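# Separate the phone from its case on the table

## Task

Remove the phone from its case and leave both resting on the table with a gap of at least one finger width between them; it only counts if they stay that way with no gripper holding them, so release them and pull the arms away at the end.

## Robot and tools

Robot: two 6-joint arms, left_arm and right_arm, each ending in a parallel gripper. The names are labels only; in images they may appear on either side. Occasionally something nudges a loose object. Knocking or placing any rigid object off the table fails the task. A bar under the arm bases and a plate behind it are fixed and may sit up to 3 cm above the table; touching them gives no warning.

Frame: one shared world frame. Origin at table-top height, centred between the arms, roughly 5-10 cm behind the near table edge. +x points out over the table, +z up, and left_arm is on the +y side. Result lines give each gripper's end_effector_position (metres) and end_effector_quat_wxyz. That point sits between the finger pads, under 1 cm behind the tips. Fingers extend along the gripper's +z axis and close along its y axis. Printed hand positions can be off, more so at long reach.

Row layout (used by execute_actions and move): one flat list of 14 numbers covering both arms, even if only one moves. Order: left_arm waist, shoulder, elbow, wrist pitch, wrist yaw, wrist roll, opening, then the same seven for right_arm. The joint values are absolute target angles in radians, not offsets. Stated ranges: waist -2.618 to 3.054, shoulder 0.000 to 3.142, elbow 0.000 to 3.142, wrist pitch -1.571 to 1.571, wrist yaw -1.571 to 1.571, wrist roll -2.094 to 2.094. Real limits may differ by up to 0.036 rad. A target beyond that margin, and further out than the current angle, is refused; within it, the joint is clipped, and the result may say "joint sent to its limit". Opening runs from -1 (closed) to +1 (fully open, 0.087 m pad gap). Between the extremes, fingers are driven until grip_measured equals the number sent. To hold something, command about 0.02 below grip_measured; a smaller margin grips more lightly. Pads push up to about 20 N, and a fast close can hit harder.

execute_actions(actions): a list of actions, each a table of up to 15 rows. Each row lasts one control step (1/30 s); a short table repeats its final row to fill 15 steps, so one action is 0.5 s. An empty list simply returns state and images. Per step, each joint target is capped near the measured angle (lead 0.202 waist, 0.258 shoulder, 0.238 elbow, 0.573 wrist pitch, 0.522 wrist yaw and roll). Targets that would shift the gripper over 70 mm are scaled back. Far goals therefore need several actions, and an unfinished motion must be re-sent. To keep a joint still, resend its value from the "Joint targets" line. Friction can leave joints about 0.031 rad off, and changes smaller than that may not move them.

move(target, speed, blocking): target is one 14-number row of absolute joint angles, same layout as above. All joints follow paths that finish together, so the hand traces a curve, and the paths ignore obstacles and the other arm. speed is in rad/s for the joint with the longest path, 0.01-2, default 0.5. Duration is clamped to 0.5-10 s. Finger values are applied at the start. Faster motion and aiming further past a contact both mean harder impacts. blocking=false returns after 0.5 s while the motion continues. Until its end is reported, further rows and moves are refused; use wait or stop. The extra "move:" line gives the ending (done, off_target, moving, held, fault), limits=held or limits=none, and each arm's joint furthest from its target.

wait(seconds): 0-10 s, arms hold their last command, returns early if a move ends. stop(): brakes the running move; it needs room, more when fast, and the fingers keep moving. zoom_image(camera, region): camera is cam_high, cam_low, cam_left_wrist or cam_right_wrist (all 504x504); region is [x0, y0, x1, y1] in pixels from the top-left, at most 504x504. finished_scene(scene): irreversible; the goal must already hold and keep holding.

Results: Joint positions and Joint velocities list each arm's six joints in the order above (rad, rad/s) plus the pad gap (m). "Joint targets" shows the angles currently being driven toward. grip_measured is the opening on the command scale, with up to about 1 mm bias per gripper. "joint command not followed" or HELD step readings mean a clearance check altered some targets. Joint torques are raw drive outputs with offsets and noise. MOTOR HOT appears at 75 °C; at 90 °C the arm stops for 10 s, and at 100 °C it goes limp and drops. Holding loads heats motors, so don't hold longer than needed.

Suggested order: look at the images, approach above the phone, lower gently, grip it, lift it clear of the case, set it down well apart on the table, open, and withdraw both arms before finishing.

Each tool is called after ">>>" as name(argument=value, ...), one argument or row to a line, values as JSON.

## Session

>>> execute_actions(
  actions=[],
)

Scene clock: 0.00 s.
left_arm: end_effector_position=(+0.5415, +0.2626, +0.2337) grip_measured=+0.997 end_effector_quat_wxyz=(+0.086, +0.619, +0.636, +0.453) | right_arm: end_effector_position=(+0.3099, -0.0998, +0.1819) grip_measured=+1.000 end_effector_quat_wxyz=(-0.076, +0.278, +0.906, +0.311)
Joint names: [waist, shoulder, elbow, wrist pitch, wrist yaw, wrist roll]
Joint positions: left_arm=[-0.415  2.198  2.119 -0.852 -0.751  1.407  0.087] | right_arm=[ 0.353  1.788  1.543 -1.083 -0.621  0.95   0.087]
Joint velocities: left_arm=[-0.002  0.017  0.002 -0.11   0.022 -0.081 -0.001] | right_arm=[ 0.022  0.007 -0.012 -0.081  0.022  0.007  0.   ]
Joint torques (N m, as the arm reports them, + toward a larger angle): no reading
Joint targets: left_arm=[-0.415 2.198 2.119 -0.852 -0.751 1.407] | right_arm=[0.353 1.788 1.543 -1.083 -0.621 0.950]

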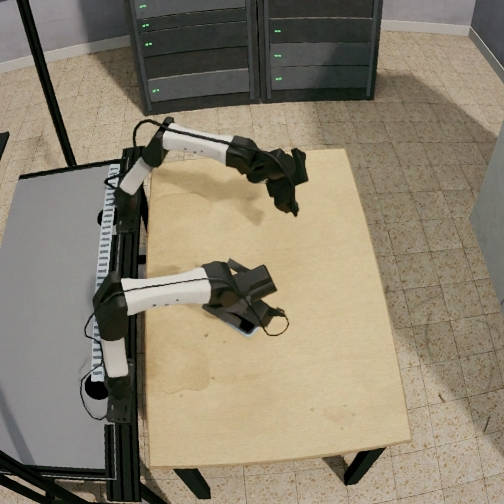

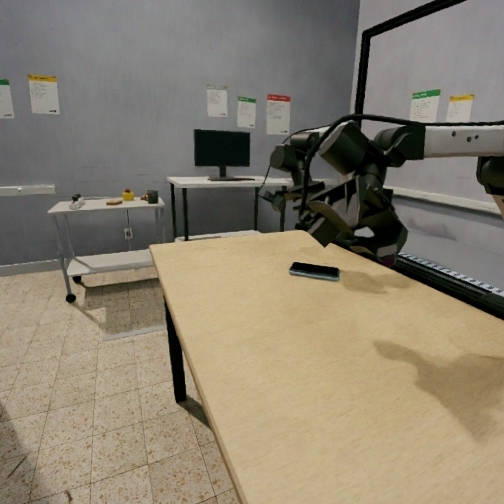

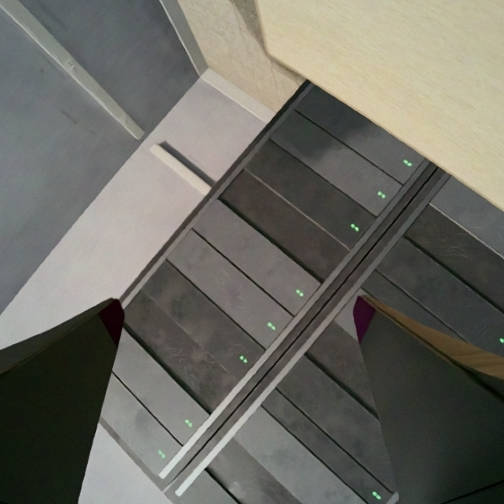

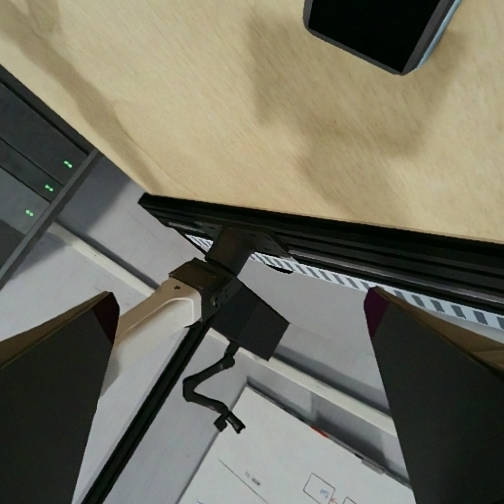

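>>> move(
  target=[0,1.2,1.0,-1.37,0,0,1,-0.3,1.2,1.0,-1.37,0,0,1],
  speed=0.8,
)

>>> zoom_image(
  camera="cam_high",
  region=[170,260,300,360],
)

>>> zoom_image(
  camera="cam_low",
  region=[270,245,360,295],
)

Scene clock: 17.60 s.
left_arm: end_effector_position=(+0.1438, +0.3299, +0.1291) grip_measured=+0.997 end_effector_quat_wxyz=(+0.010, -0.002, +1.000, +0.009) | right_arm: end_effector_position=(+0.1414, -0.3710, +0.1325) grip_measured=+1.000 end_effector_quat_wxyz=(+0.017, +0.188, +0.982, -0.001)
Joint names: [waist, shoulder, elbow, wrist pitch, wrist yaw, wrist roll]
Joint positions: left_arm=[-0.008  1.215  1.017 -1.361 -0.007  0.009  0.087] | right_arm=[-0.291  1.217  1.023 -1.352 -0.009  0.008  0.087]
Joint velocities: left_arm=[-0.007 -0.007  0.002 -0.081 -0.037 -0.022 -0.   ] | right_arm=[-0.027  0.012 -0.002  0.051 -0.022 -0.007  0.   ]
Joint torques (N m, as the arm reports them, + toward a larger angle): left_arm=[ 0.81 -3.53  5.28  0.22  0.05 -0.07] | right_arm=[-0.62 -3.8   4.57  0.29  0.08 -0.11]
Joint targets: left_arm=[-0.000 1.200 1.000 -1.370 0.000 -0.000] | right_arm=[-0.300 1.200 1.000 -1.370 0.000 -0.000]
move: off_target (right_arm); limits=none; left_arm: farthest joint: the elbow, 0.017 radians from its target (1.119 radians at the start); right_arm: farthest joint: the elbow, 0.023 radians from its target (0.543 radians at the start)
camera_calibration (this result's frames):
cam_left_wrist: T_world_to_cam=[[-0.00324884, -0.999987, 0.00397375, 0.326295], [-0.660642, 0.00512942, 0.750683, 0.0225202], [-0.750694, -0.000186373, -0.66065, 0.332808], [0, 0, 0, 1]] pos_world=[0.265775, 0.326237, 0.201668]
cam_right_wrist: T_world_to_cam=[[-0.355154, -0.934385, 0.0281088, -0.309807], [-0.606878, 0.253333, 0.75334, 0.0996675], [-0.71103, 0.250493, -0.65703, 0.421364], [0, 0, 0, 1]] pos_world=[0.250059, -0.420277, 0.210474]

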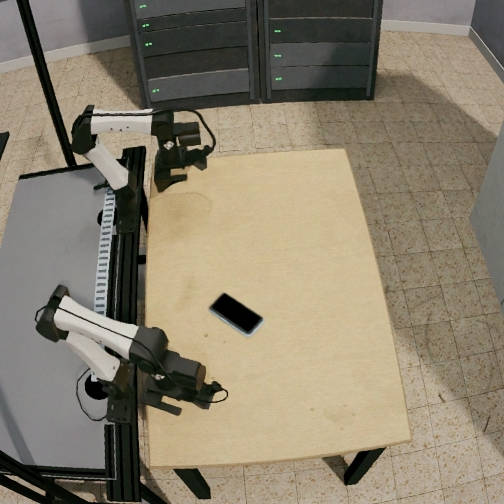

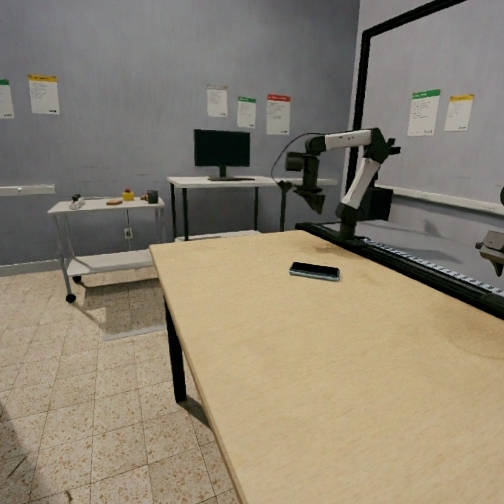

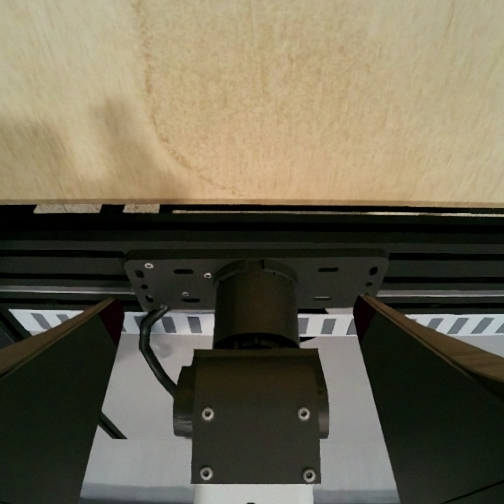

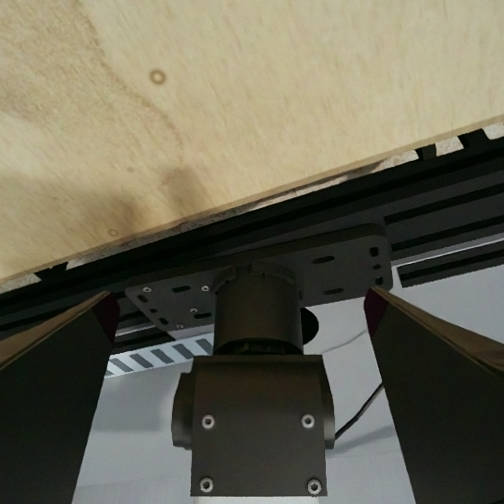

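Region (170, 260, 300, 360) of cam_high's 504x504 image, scaled by 3.877, with more detail than that image has; it fills the top 388 rows of this view, and the rest is white.

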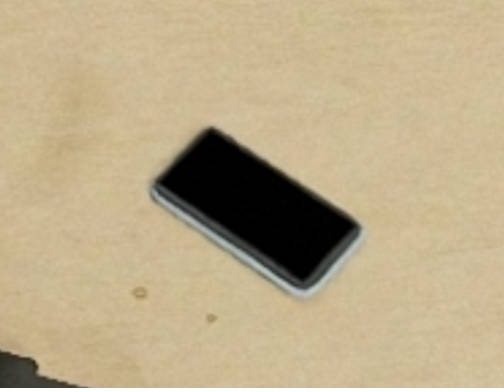

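Region (270, 245, 360, 295) of cam_low's 504x504 image, scaled by 5.600, with more detail than that image has.

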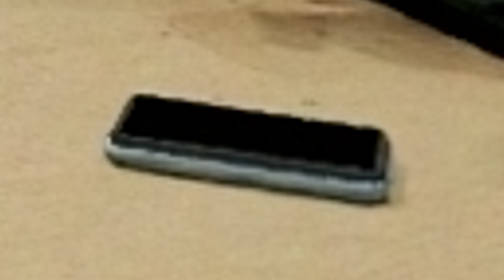

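>>> move(
  target=[0,1.2,1.0,-1.37,0,0,1,0.66,2.232,1.994,-1.333,0,1.344,1],
  speed=0.8,
)

Scene clock: 49.67 s.
left_arm: end_effector_position=(+0.1438, +0.3298, +0.1291) grip_measured=+0.997 end_effector_quat_wxyz=(+0.010, -0.002, +1.000, +0.009) | right_arm: end_effector_position=(+0.3326, -0.0537, +0.0827) grip_measured=+1.000 end_effector_quat_wxyz=(+0.001, +0.366, +0.931, -0.004)
Joint names: [waist, shoulder, elbow, wrist pitch, wrist yaw, wrist roll]
Joint positions: left_arm=[-0.008  1.215  1.017 -1.361 -0.007  0.008  0.087] | right_arm=[ 0.666  2.218  1.974 -1.333 -0.005  1.335  0.087]
Joint velocities: left_arm=[ 0.007 -0.012  0.022  0.037 -0.007  0.007  0.   ] | right_arm=[-0.007 -0.007 -0.012  0.007  0.022  0.081  0.   ]
Joint torques (N m, as the arm reports them, + toward a larger angle): left_arm=[ 0.76 -3.62  5.27  0.24  0.   -0.07] | right_arm=[-0.45 -9.88  7.81  0.31  0.11  0.06]
Joint targets: left_arm=[-0.000 1.200 1.000 -1.370 0.000 -0.000] | right_arm=[0.660 2.232 1.994 -1.333 0.000 1.344]
move: done; limits=none; left_arm: farthest joint: the elbow, 0.017 radians from its target (0.017 radians at the start); right_arm: farthest joint: the elbow, 0.020 radians from its target (0.971 radians at the start)
camera_calibration (this result's frames):
cam_left_wrist: T_world_to_cam=[[-0.00249408, -0.999987, 0.00437052, 0.326036], [-0.66066, 0.00492862, 0.750669, 0.0225934], [-0.750681, -0.0010152, -0.660664, 0.333081], [0, 0, 0, 1]] pos_world=[0.265777, 0.326259, 0.201669]
cam_right_wrist: T_world_to_cam=[[-0.66865, -0.742603, 0.0380532, 0.169771], [-0.451697, 0.4463, 0.772519, 0.129967], [-0.590658, 0.499356, -0.63385, 0.416464], [0, 0, 0, 1]] pos_world=[0.418211, -0.139896, 0.157113]

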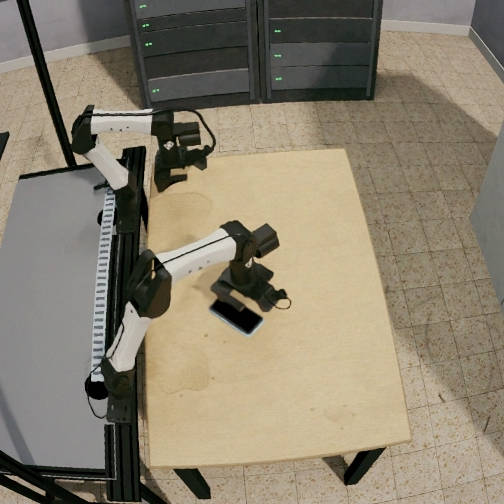

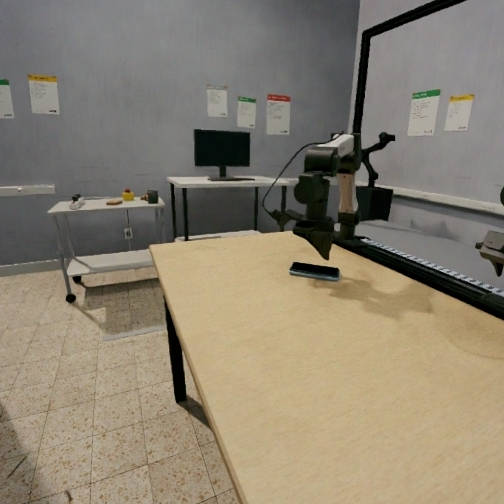

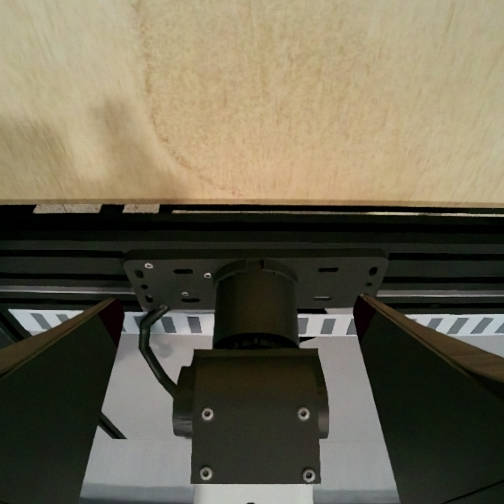

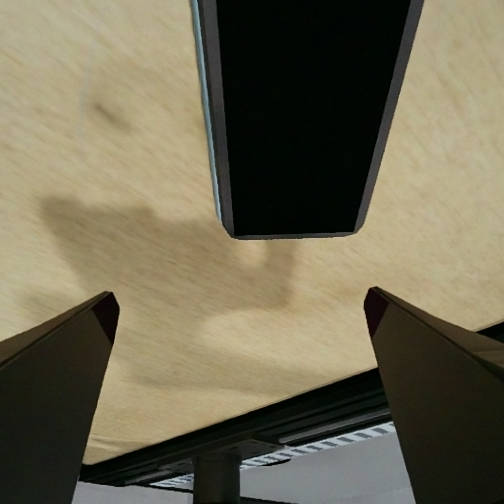

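>>> move(
  target=[0,1.2,1.0,-1.37,0,0,1,0.568,2.105,1.665,-1.131,0,1.26,1],
  speed=0.4,
)

Scene clock: 68.97 s.
left_arm: end_effector_position=(+0.1438, +0.3298, +0.1291) grip_measured=+0.997 end_effector_quat_wxyz=(+0.010, -0.002, +1.000, +0.009) | right_arm: end_effector_position=(+0.3297, -0.0995, +0.0486) grip_measured=+1.000 end_effector_quat_wxyz=(-0.002, +0.376, +0.926, -0.007)
Joint names: [waist, shoulder, elbow, wrist pitch, wrist yaw, wrist roll]
Joint positions: left_arm=[-0.008  1.215  1.017 -1.361 -0.007  0.008  0.087] | right_arm=[ 0.576  2.125  1.688 -1.148 -0.005  1.268  0.087]
Joint velocities: left_arm=[-0.017  0.002 -0.002 -0.051  0.007 -0.022 -0.   ] | right_arm=[ 0.007 -0.017 -0.002  0.007  0.022 -0.007  0.   ]
Joint torques (N m, as the arm reports them, + toward a larger angle): left_arm=[ 0.75 -3.56  5.37  0.23 -0.01 -0.07] | right_arm=[ -0.5  -11.28   4.46   0.43   0.11  -0.11]
Joint targets: left_arm=[-0.000 1.200 1.000 -1.370 -0.000 -0.000] | right_arm=[0.568 2.105 1.665 -1.131 -0.000 1.260]
move: off_target (right_arm); limits=none; left_arm: farthest joint: the elbow, 0.017 radians from its target (0.017 radians at the start); right_arm: farthest joint: the elbow, 0.023 radians from its target (0.309 radians at the start)
camera_calibration (this result's frames):
cam_left_wrist: T_world_to_cam=[[-0.00249408, -0.999987, 0.00437052, 0.326036], [-0.66066, 0.00492862, 0.750669, 0.0225934], [-0.750681, -0.0010152, -0.660664, 0.333081], [0, 0, 0, 1]] pos_world=[0.265777, 0.326259, 0.201669]
cam_right_wrist: T_world_to_cam=[[-0.685519, -0.726644, 0.0453014, 0.141887], [-0.435676, 0.45928, 0.774111, 0.171346], [-0.583309, 0.510932, -0.631426, 0.414637], [0, 0, 0, 1]] pos_world=[0.413779, -0.187446, 0.122745]

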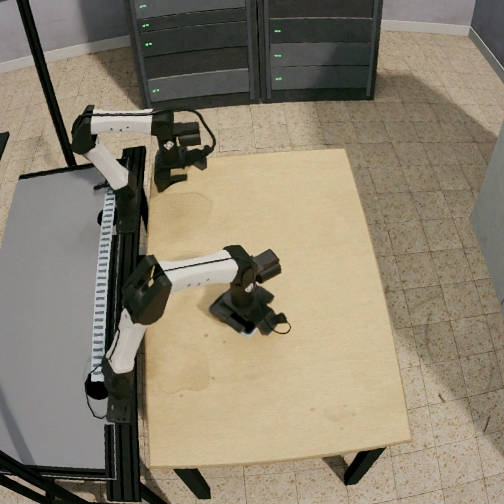

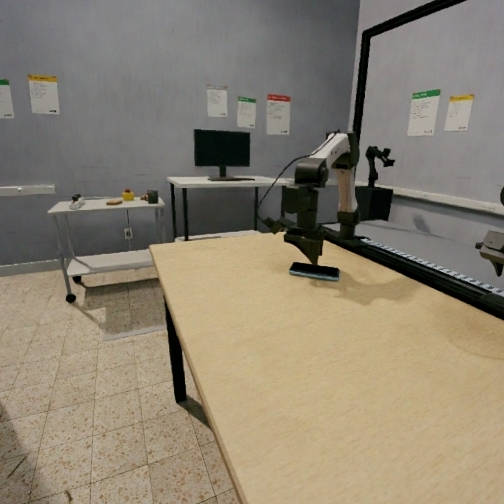

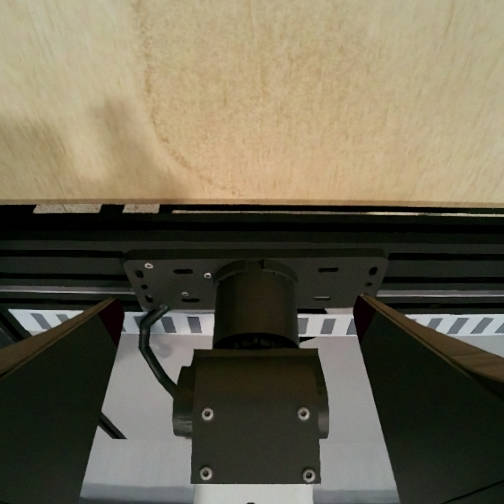

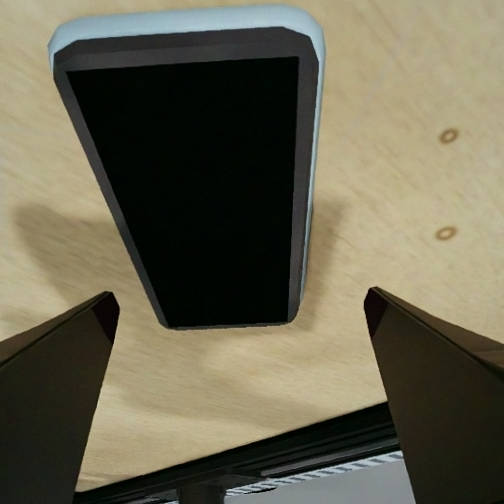

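>>> move(
  target=[0,1.2,1.0,-1.37,0,0,1,0.585,2.168,1.64,-1.062,0,1.26,1],
  speed=0.15,
)

>>> zoom_image(
  camera="cam_low",
  region=[280,240,350,290],
)

Scene clock: 84.07 s.
left_arm: end_effector_position=(+0.1438, +0.3298, +0.1291) grip_measured=+0.997 end_effector_quat_wxyz=(+0.010, -0.002, +1.000, +0.009) | right_arm: end_effector_position=(+0.3363, -0.0961, +0.0325) grip_measured=+1.000 end_effector_quat_wxyz=(+0.004, +0.376, +0.927, +0.001)
Joint names: [waist, shoulder, elbow, wrist pitch, wrist yaw, wrist roll]
Joint positions: left_arm=[-0.008  1.215  1.017 -1.361 -0.007  0.008  0.087] | right_arm=[ 0.576  2.149  1.661 -1.078 -0.005  1.268  0.087]
Joint velocities: left_arm=[-0.012 -0.007 -0.002  0.007 -0.037 -0.066  0.001] | right_arm=[ 0.002  0.027 -0.007  0.007  0.007 -0.051  0.   ]
Joint torques (N m, as the arm reports them, + toward a larger angle): left_arm=[ 0.81 -3.64  5.38  0.24 -0.01 -0.06] | right_arm=[ 0.7  -9.04  4.56  0.45  0.11 -0.11]
Joint targets: left_arm=[0.000 1.200 1.000 -1.370 0.000 -0.000] | right_arm=[0.585 2.168 1.640 -1.062 0.000 1.260]
move: off_target (right_arm); limits=none; left_arm: farthest joint: the elbow, 0.017 radians from its target (0.017 radians at the start); right_arm: farthest joint: the elbow, 0.021 radians from its target (0.048 radians at the start)
camera_calibration (this result's frames):
cam_left_wrist: T_world_to_cam=[[-0.00249408, -0.999987, 0.00437052, 0.326036], [-0.66066, 0.00492862, 0.750669, 0.0225934], [-0.750681, -0.0010152, -0.660664, 0.333081], [0, 0, 0, 1]] pos_world=[0.265777, 0.326259, 0.201669]
cam_right_wrist: T_world_to_cam=[[-0.685695, -0.727381, 0.0271992, 0.150152], [-0.448898, 0.451996, 0.770837, 0.189052], [-0.572986, 0.516349, -0.636452, 0.403758], [0, 0, 0, 1]] pos_world=[0.419171, -0.184714, 0.10716]

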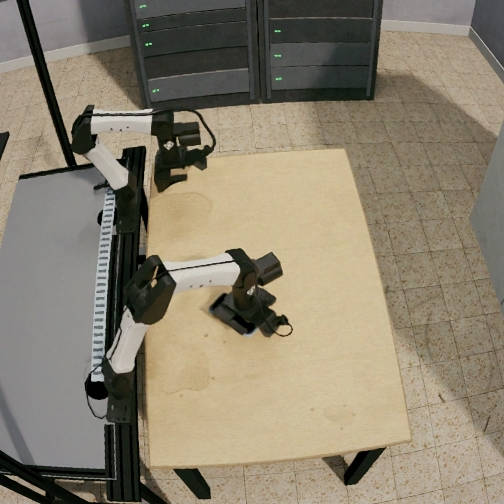

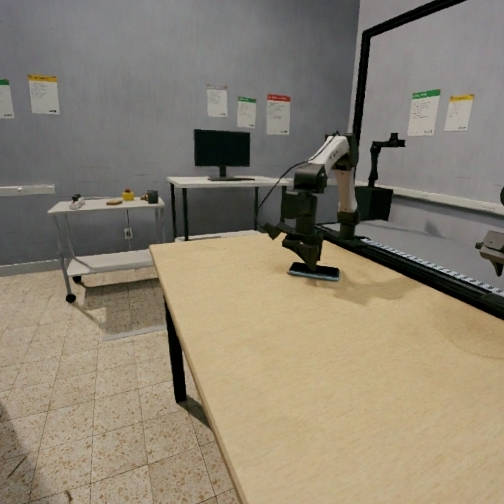

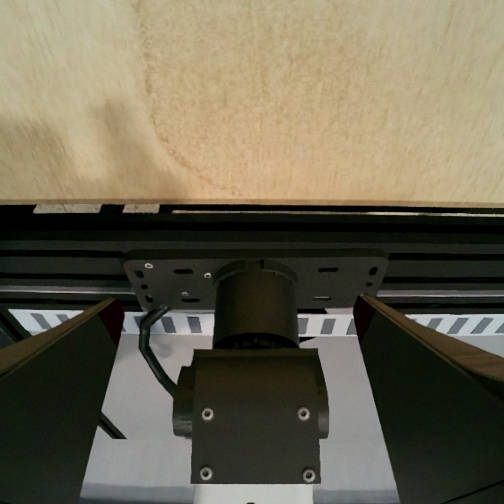

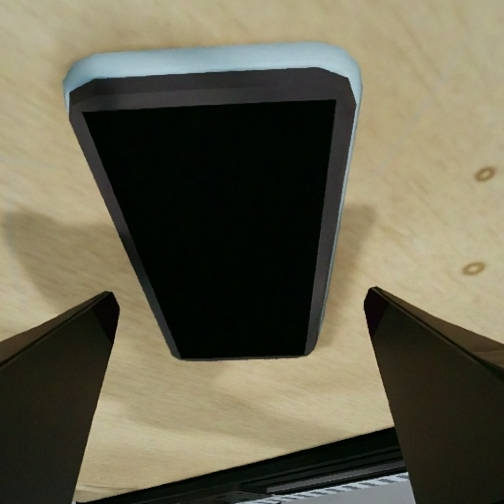

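Region (280, 240, 350, 290) of cam_low's 504x504 image, scaled by 7.200, with more detail than that image has; it fills the top 360 rows of this view, and the rest is white.

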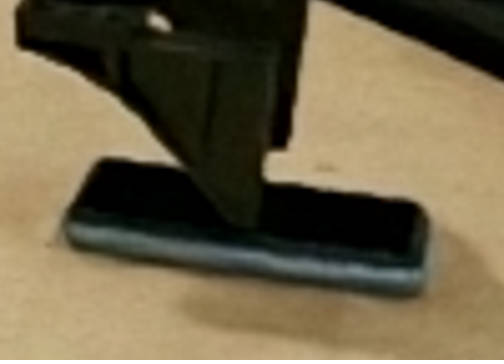

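>>> move(
  target=[0,1.2,1.0,-1.37,0,0,1,0.585,2.176,1.615,-1.035,0,1.22,0.85],
  speed=0.08,
)

>>> zoom_image(
  camera="cam_low",
  region=[280,240,350,290],
)

Scene clock: 96.90 s.
left_arm: end_effector_position=(+0.1438, +0.3298, +0.1291) grip_measured=+0.997 end_effector_quat_wxyz=(+0.010, -0.002, +1.000, +0.009) | right_arm: end_effector_position=(+0.3346, -0.0977, +0.0267) grip_measured=+0.850 end_effector_quat_wxyz=(+0.006, +0.358, +0.934, +0.002)
Joint names: [waist, shoulder, elbow, wrist pitch, wrist yaw, wrist roll]
Joint positions: left_arm=[-0.008  1.215  1.017 -1.361 -0.007  0.008  0.087] | right_arm=[ 0.576  2.149  1.638 -1.052 -0.005  1.229  0.081]
Joint velocities: left_arm=[-0.002 -0.012  0.002  0.007 -0.066 -0.066 -0.001] | right_arm=[-0.017  0.002  0.002 -0.037 -0.037  0.051 -0.001]
Joint torques (N m, as the arm reports them, + toward a larger angle): left_arm=[ 0.82 -3.61  5.33  0.24  0.   -0.08] | right_arm=[ 0.68 -8.47  4.39  0.47  0.1  -0.11]
Joint targets: left_arm=[0.000 1.200 1.000 -1.370 0.000 0.000] | right_arm=[0.585 2.176 1.615 -1.035 -0.000 1.220]
move: off_target (right_arm); limits=none; left_arm: farthest joint: the elbow, 0.017 radians from its target (0.017 radians at the start); right_arm: farthest joint: the shoulder, 0.027 radians from its target (0.027 radians at the start)
camera_calibration (this result's frames):
cam_left_wrist: T_world_to_cam=[[-0.00249408, -0.999987, 0.00437052, 0.326036], [-0.66066, 0.00492862, 0.750669, 0.0225934], [-0.750681, -0.0010152, -0.660664, 0.333081], [0, 0, 0, 1]] pos_world=[0.265777, 0.326259, 0.201669]
cam_right_wrist: T_world_to_cam=[[-0.656641, -0.753812, 0.024292, 0.135821], [-0.468594, 0.433004, 0.770018, 0.198186], [-0.590967, 0.494242, -0.63756, 0.403862], [0, 0, 0, 1]] pos_world=[0.420723, -0.183038, 0.10158]

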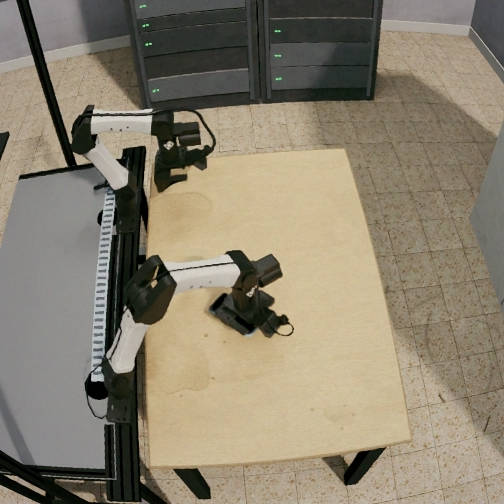

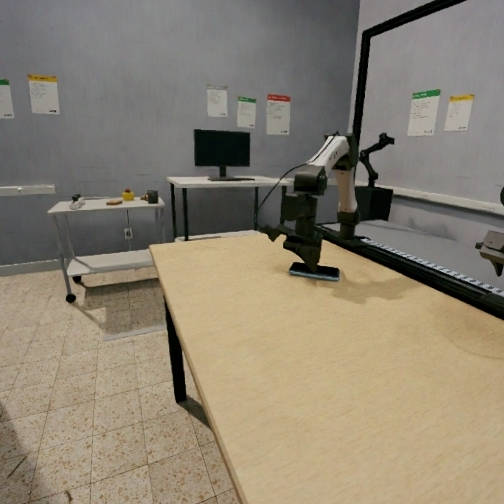

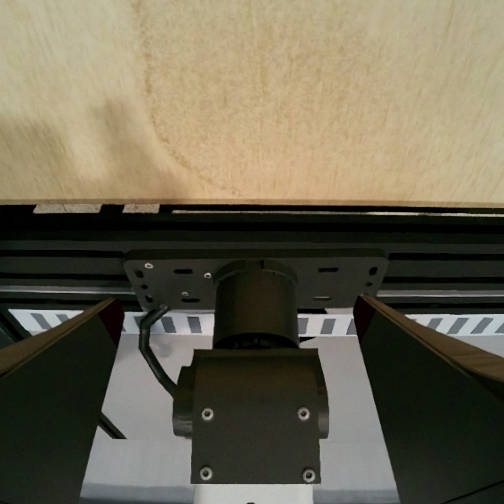

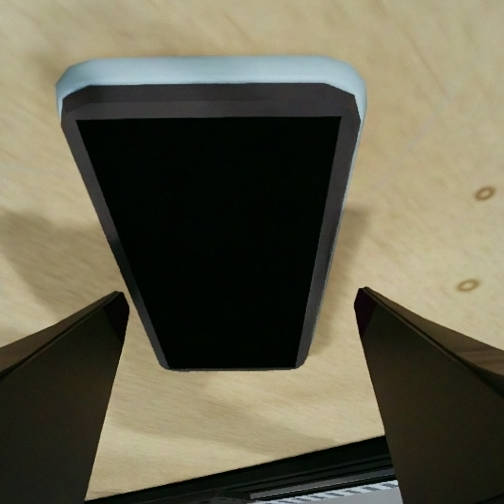

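Region (280, 240, 350, 290) of cam_low's 504x504 image, scaled by 7.200, with more detail than that image has; it fills the top 360 rows of this view, and the rest is white.

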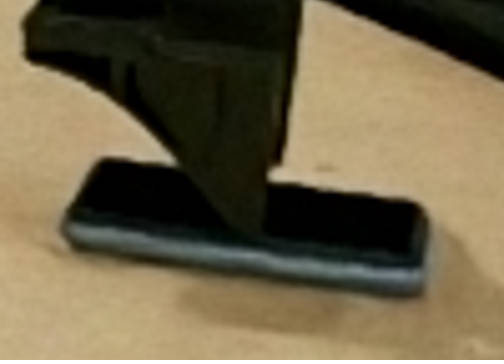

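>>> move(
  target=[0,1.2,1.0,-1.37,0,0,1,0.596,2.186,1.625,-1.015,0,1.22,1],
  speed=0.04,
)

>>> zoom_image(
  camera="cam_low",
  region=[280,240,350,290],
)

Scene clock: 108.37 s.
left_arm: end_effector_position=(+0.1438, +0.3298, +0.1291) grip_measured=+0.997 end_effector_quat_wxyz=(+0.010, -0.002, +1.000, +0.009) | right_arm: end_effector_position=(+0.3349, -0.0919, +0.0208) grip_measured=+1.000 end_effector_quat_wxyz=(+0.007, +0.352, +0.936, +0.004)
Joint names: [waist, shoulder, elbow, wrist pitch, wrist yaw, wrist roll]
Joint positions: left_arm=[-0.008  1.215  1.017 -1.361 -0.007  0.008  0.087] | right_arm=[ 0.588  2.164  1.638 -1.031 -0.005  1.228  0.087]
Joint velocities: left_arm=[ 0.002  0.022  0.002  0.051  0.007 -0.007 -0.001] | right_arm=[-0.032  0.007 -0.007 -0.007  0.037 -0.022  0.   ]
Joint torques (N m, as the arm reports them, + toward a larger angle): left_arm=[ 0.81 -3.57  5.32  0.24 -0.02 -0.09] | right_arm=[ 0.55 -8.9   5.11  0.48  0.11 -0.11]
Joint targets: left_arm=[-0.000 1.200 1.000 -1.370 -0.000 -0.000] | right_arm=[0.596 2.186 1.625 -1.015 0.000 1.220]
move: off_target (right_arm); limits=none; left_arm: farthest joint: the elbow, 0.017 radians from its target (0.017 radians at the start); right_arm: farthest joint: the shoulder, 0.022 radians from its target (0.037 radians at the start)
camera_calibration (this result's frames):
cam_left_wrist: T_world_to_cam=[[-0.00249408, -0.999987, 0.00437052, 0.326036], [-0.66066, 0.00492862, 0.750669, 0.0225934], [-0.750681, -0.0010152, -0.660664, 0.333081], [0, 0, 0, 1]] pos_world=[0.265777, 0.326259, 0.201669]
cam_right_wrist: T_world_to_cam=[[-0.646573, -0.762604, 0.0194405, 0.136441], [-0.477862, 0.424756, 0.768915, 0.202726], [-0.594636, 0.48787, -0.639055, 0.3981], [0, 0, 0, 1]] pos_world=[0.421819, -0.176279, 0.095876]

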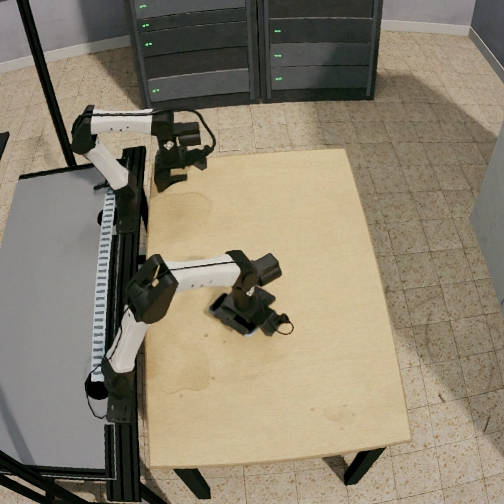

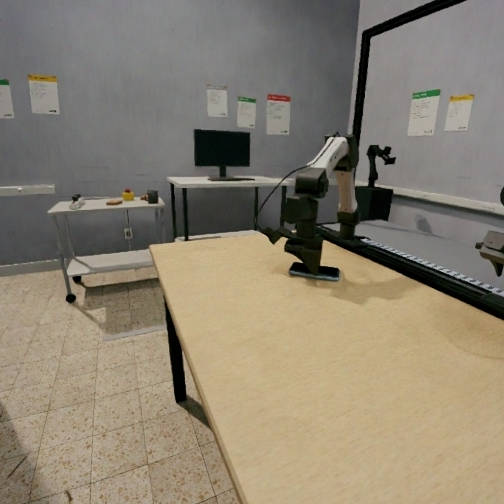

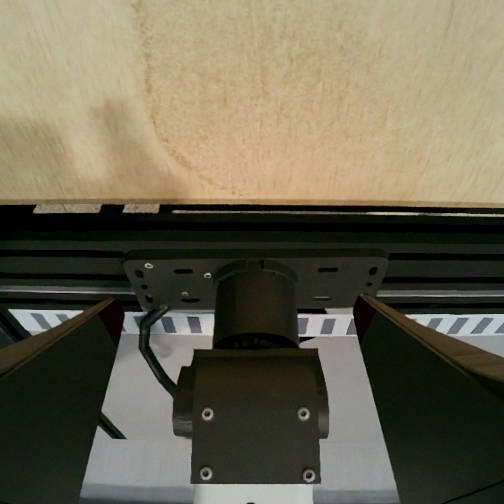

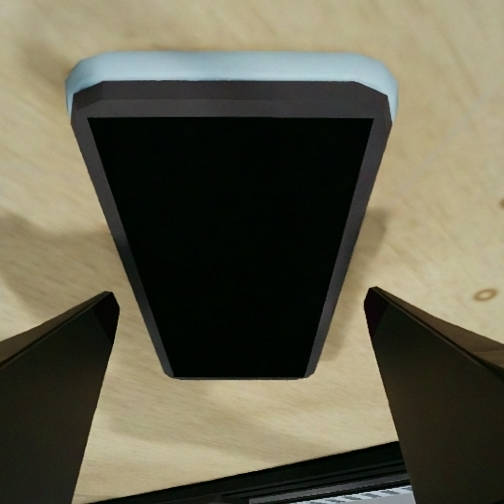

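Region (280, 240, 350, 290) of cam_low's 504x504 image, scaled by 7.200, with more detail than that image has; it fills the top 360 rows of this view, and the rest is white.

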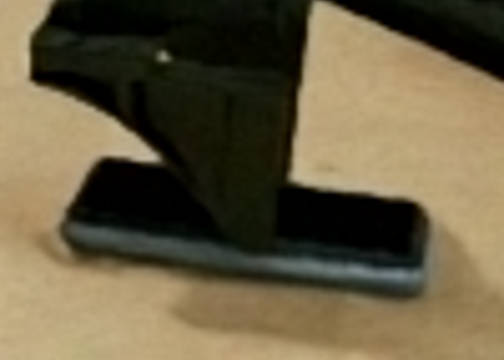

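Close gradually.

>>> execute_actions(
  actions=[
    [[0,1.2,1.0,-1.37,0,0,1,0.596,2.186,1.625,-1.015,0,1.22,0.9],[0,1.2,1.0,-1.37,0,0,1,0.596,2.186,1.625,-1.015,0,1.22,0.8],[0,1.2,1.0,-1.37,0,0,1,0.596,2.186,1.625,-1.015,0,1.22,0.72],[0,1.2,1.0,-1.37,0,0,1,0.596,2.186,1.625,-1.015,0,1.22,0.68]],
    [[0,1.2,1.0,-1.37,0,0,1,0.596,2.186,1.625,-1.015,0,1.22,0.65],[0,1.2,1.0,-1.37,0,0,1,0.596,2.186,1.625,-1.015,0,1.22,0.63],[0,1.2,1.0,-1.37,0,0,1,0.596,2.186,1.625,-1.015,0,1.22,0.61],[0,1.2,1.0,-1.37,0,0,1,0.596,2.186,1.625,-1.015,0,1.22,0.59],[0,1.2,1.0,-1.37,0,0,1,0.596,2.186,1.625,-1.015,0,1.22,0.57],[0,1.2,1.0,-1.37,0,0,1,0.596,2.186,1.625,-1.015,0,1.22,0.55],[0,1.2,1.0,-1.37,0,0,1,0.596,2.186,1.625,-1.015,0,1.22,0.53],[0,1.2,1.0,-1.37,0,0,1,0.596,2.186,1.625,-1.015,0,1.22,0.51],[0,1.2,1.0,-1.37,0,0,1,0.596,2.186,1.625,-1.015,0,1.22,0.49]],
  ],
)

>>> zoom_image(
  camera="cam_low",
  region=[280,240,350,290],
)

Scene clock: 121.83 s.
left_arm: end_effector_position=(+0.1438, +0.3298, +0.1291) grip_measured=+0.997 end_effector_quat_wxyz=(+0.010, -0.002, +1.000, +0.009) | right_arm: end_effector_position=(+0.3360, -0.0913, +0.0208) grip_measured=+0.563 end_effector_quat_wxyz=(+0.009, +0.352, +0.936, +0.006)
Joint names: [waist, shoulder, elbow, wrist pitch, wrist yaw, wrist roll]
Joint positions: left_arm=[-0.008  1.215  1.017 -1.361 -0.007  0.008  0.087] | right_arm=[ 0.588  2.164  1.638 -1.026 -0.005  1.228  0.068]
Joint velocities: left_arm=[-0.007  0.002  0.002  0.081  0.095  0.095 -0.   ] | right_arm=[-0.007  0.007 -0.002 -0.022  0.007  0.037 -0.   ]
Joint torques (N m, as the arm reports them, + toward a larger angle): left_arm=[ 0.8  -3.52  5.42  0.22  0.   -0.07] | right_arm=[ 0.57 -8.87  5.16  0.46  0.11 -0.11]
Joint targets: left_arm=[-0.000 1.200 1.000 -1.370 -0.000 0.000] | right_arm=[0.596 2.186 1.625 -1.015 -0.000 1.220]
Step readings (joint positions; steps 1 to 15: 1st action; 16 to 30: 2nd action):
0: left_arm=[-0.008 1.215 1.017 -1.361 -0.007 0.008] | right_arm=[0.588 2.164 1.638 -1.031 -0.005 1.228]
1: left_arm=[-0.008 1.215 1.017 -1.361 -0.007 0.008] | right_arm=[0.588 2.164 1.638 -1.031 -0.005 1.228]
2: left_arm=[-0.008 1.215 1.017 -1.361 -0.007 0.008] | right_arm=[0.588 2.164 1.638 -1.031 -0.005 1.228]
4: left_arm=[-0.008 1.215 1.017 -1.361 -0.007 0.008] | right_arm=[0.588 2.164 1.638 -1.031 -0.005 1.228]
8: left_arm=[-0.008 1.215 1.017 -1.361 -0.007 0.008] | right_arm=[0.588 2.164 1.638 -1.030 -0.005 1.228]
15: left_arm=[-0.008 1.215 1.017 -1.361 -0.007 0.008] | right_arm=[0.588 2.164 1.638 -1.030 -0.005 1.228]
16: left_arm=[-0.008 1.215 1.017 -1.361 -0.007 0.008] | right_arm=[0.588 2.164 1.638 -1.030 -0.005 1.228]
17: left_arm=[-0.008 1.215 1.017 -1.361 -0.007 0.008] | right_arm=[0.588 2.164 1.638 -1.028 -0.005 1.228]
19: left_arm=[-0.008 1.215 1.017 -1.361 -0.007 0.008] | right_arm=[0.588 2.164 1.638 -1.026 -0.005 1.228]
23: left_arm=[-0.008 1.215 1.017 -1.361 -0.007 0.008] | right_arm=[0.588 2.164 1.638 -1.026 -0.005 1.228]
30: Joint positions above
camera_calibration (this result's frames):
cam_left_wrist: T_world_to_cam=[[-0.00249408, -0.999987, 0.00437052, 0.326036], [-0.66066, 0.00492862, 0.750669, 0.0225934], [-0.750681, -0.0010152, -0.660664, 0.333081], [0, 0, 0, 1]] pos_world=[0.265777, 0.326259, 0.201669]
cam_right_wrist: T_world_to_cam=[[-0.646605, -0.762682, 0.0147972, 0.137701], [-0.481212, 0.422871, 0.767864, 0.203998], [-0.591893, 0.489384, -0.640442, 0.397664], [0, 0, 0, 1]] pos_world=[0.422579, -0.175853, 0.0959999]

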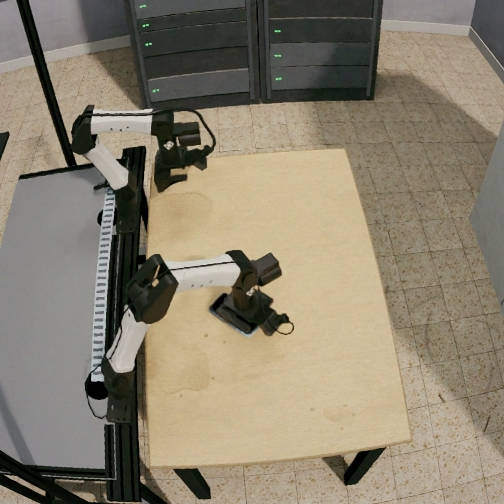

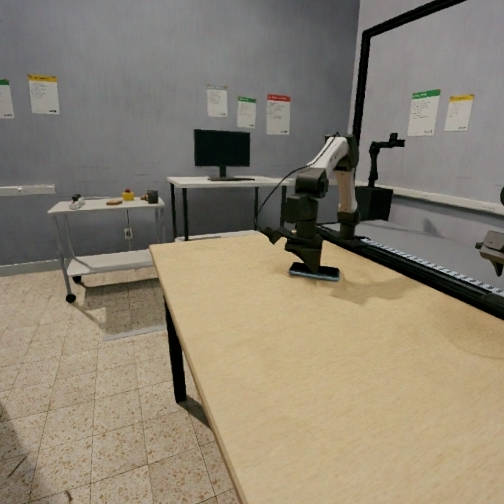

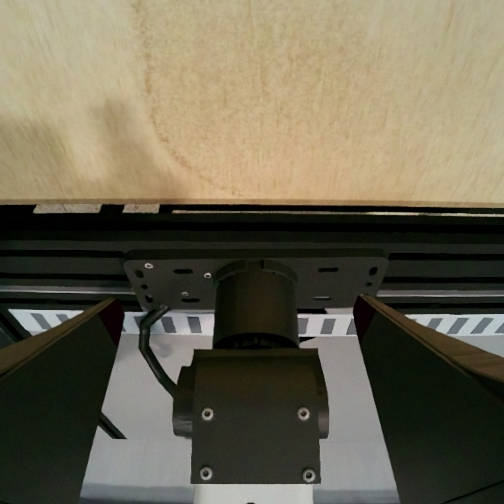

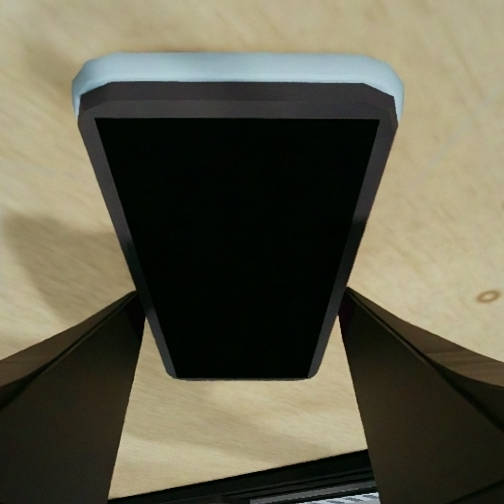

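Region (280, 240, 350, 290) of cam_low's 504x504 image, scaled by 7.200, with more detail than that image has; it fills the top 360 rows of this view, and the rest is white.

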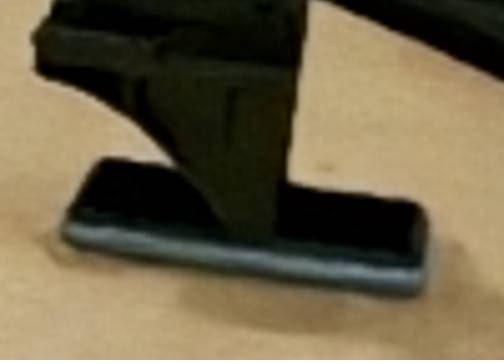

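>>> move(
  target=[0,1.2,1.0,-1.37,0,0,1,0.596,2.128,1.72,-1.12,0,1.22,0.53],
  speed=0.1,
)

>>> zoom_image(
  camera="cam_low",
  region=[280,240,350,290],
)

Scene clock: 130.80 s.
left_arm: end_effector_position=(+0.1438, +0.3298, +0.1291) grip_measured=+0.997 end_effector_quat_wxyz=(+0.010, -0.002, +1.000, +0.009) | right_arm: end_effector_position=(+0.3370, -0.0912, +0.0402) grip_measured=+0.563 end_effector_quat_wxyz=(+0.009, +0.351, +0.936, +0.004)
Joint names: [waist, shoulder, elbow, wrist pitch, wrist yaw, wrist roll]
Joint positions: left_arm=[-0.008  1.215  1.017 -1.361 -0.007  0.008  0.087] | right_arm=[ 0.588  2.151  1.696 -1.1   -0.002  1.227  0.068]
Joint velocities: left_arm=[ 0.002 -0.007 -0.007 -0.051  0.081 -0.007  0.   ] | right_arm=[-0.007  0.007  0.007 -0.022 -0.037  0.022 -0.   ]
Joint torques (N m, as the arm reports them, + toward a larger angle): left_arm=[ 0.74 -3.53  5.33  0.25 -0.02 -0.08] | right_arm=[  0.57 -11.66   8.     0.19   0.08  -0.11]
Joint targets: left_arm=[0.000 1.200 1.000 -1.370 0.000 -0.000] | right_arm=[0.596 2.128 1.720 -1.120 -0.000 1.220]
move: off_target (right_arm); limits=none; left_arm: farthest joint: the elbow, 0.017 radians from its target (0.017 radians at the start); right_arm: farthest joint: the elbow, 0.024 radians from its target (0.082 radians at the start)
camera_calibration (this result's frames):
cam_left_wrist: T_world_to_cam=[[-0.00249408, -0.999987, 0.00437052, 0.326036], [-0.66066, 0.00492862, 0.750669, 0.0225934], [-0.750681, -0.0010152, -0.660664, 0.333081], [0, 0, 0, 1]] pos_world=[0.265777, 0.326259, 0.201669]
cam_right_wrist: T_world_to_cam=[[-0.646088, -0.763047, 0.0181546, 0.137777], [-0.48125, 0.425715, 0.766267, 0.189895], [-0.592427, 0.486339, -0.642265, 0.410577], [0, 0, 0, 1]] pos_world=[0.42364, -0.17539, 0.115688]

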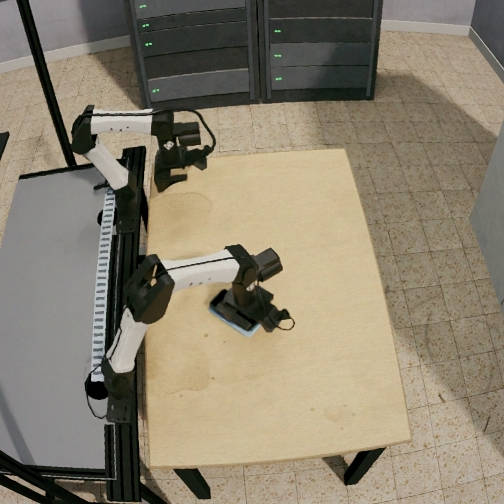

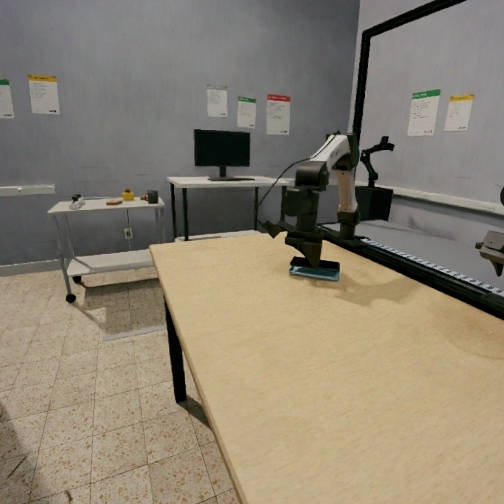

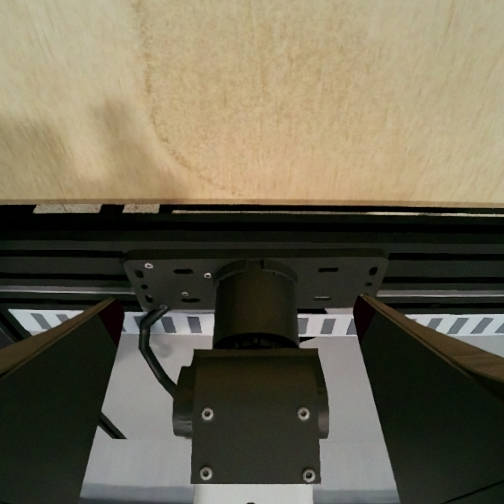

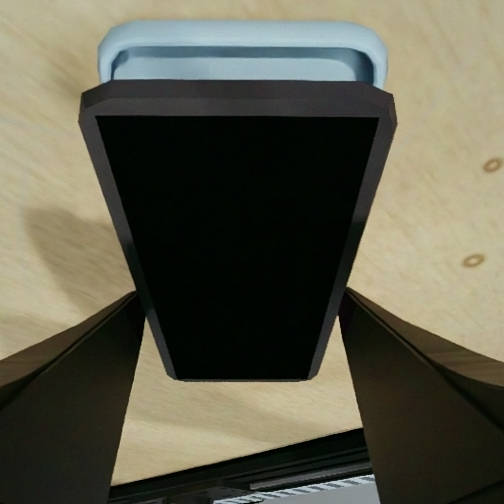

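Region (280, 240, 350, 290) of cam_low's 504x504 image, scaled by 7.200, with more detail than that image has; it fills the top 360 rows of this view, and the rest is white.

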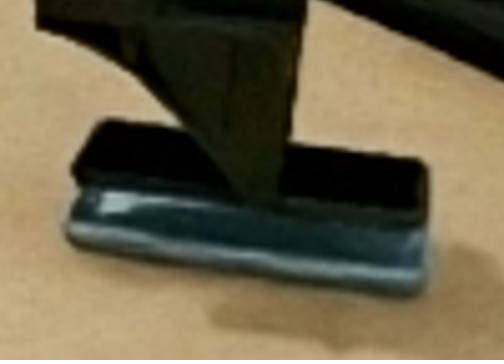

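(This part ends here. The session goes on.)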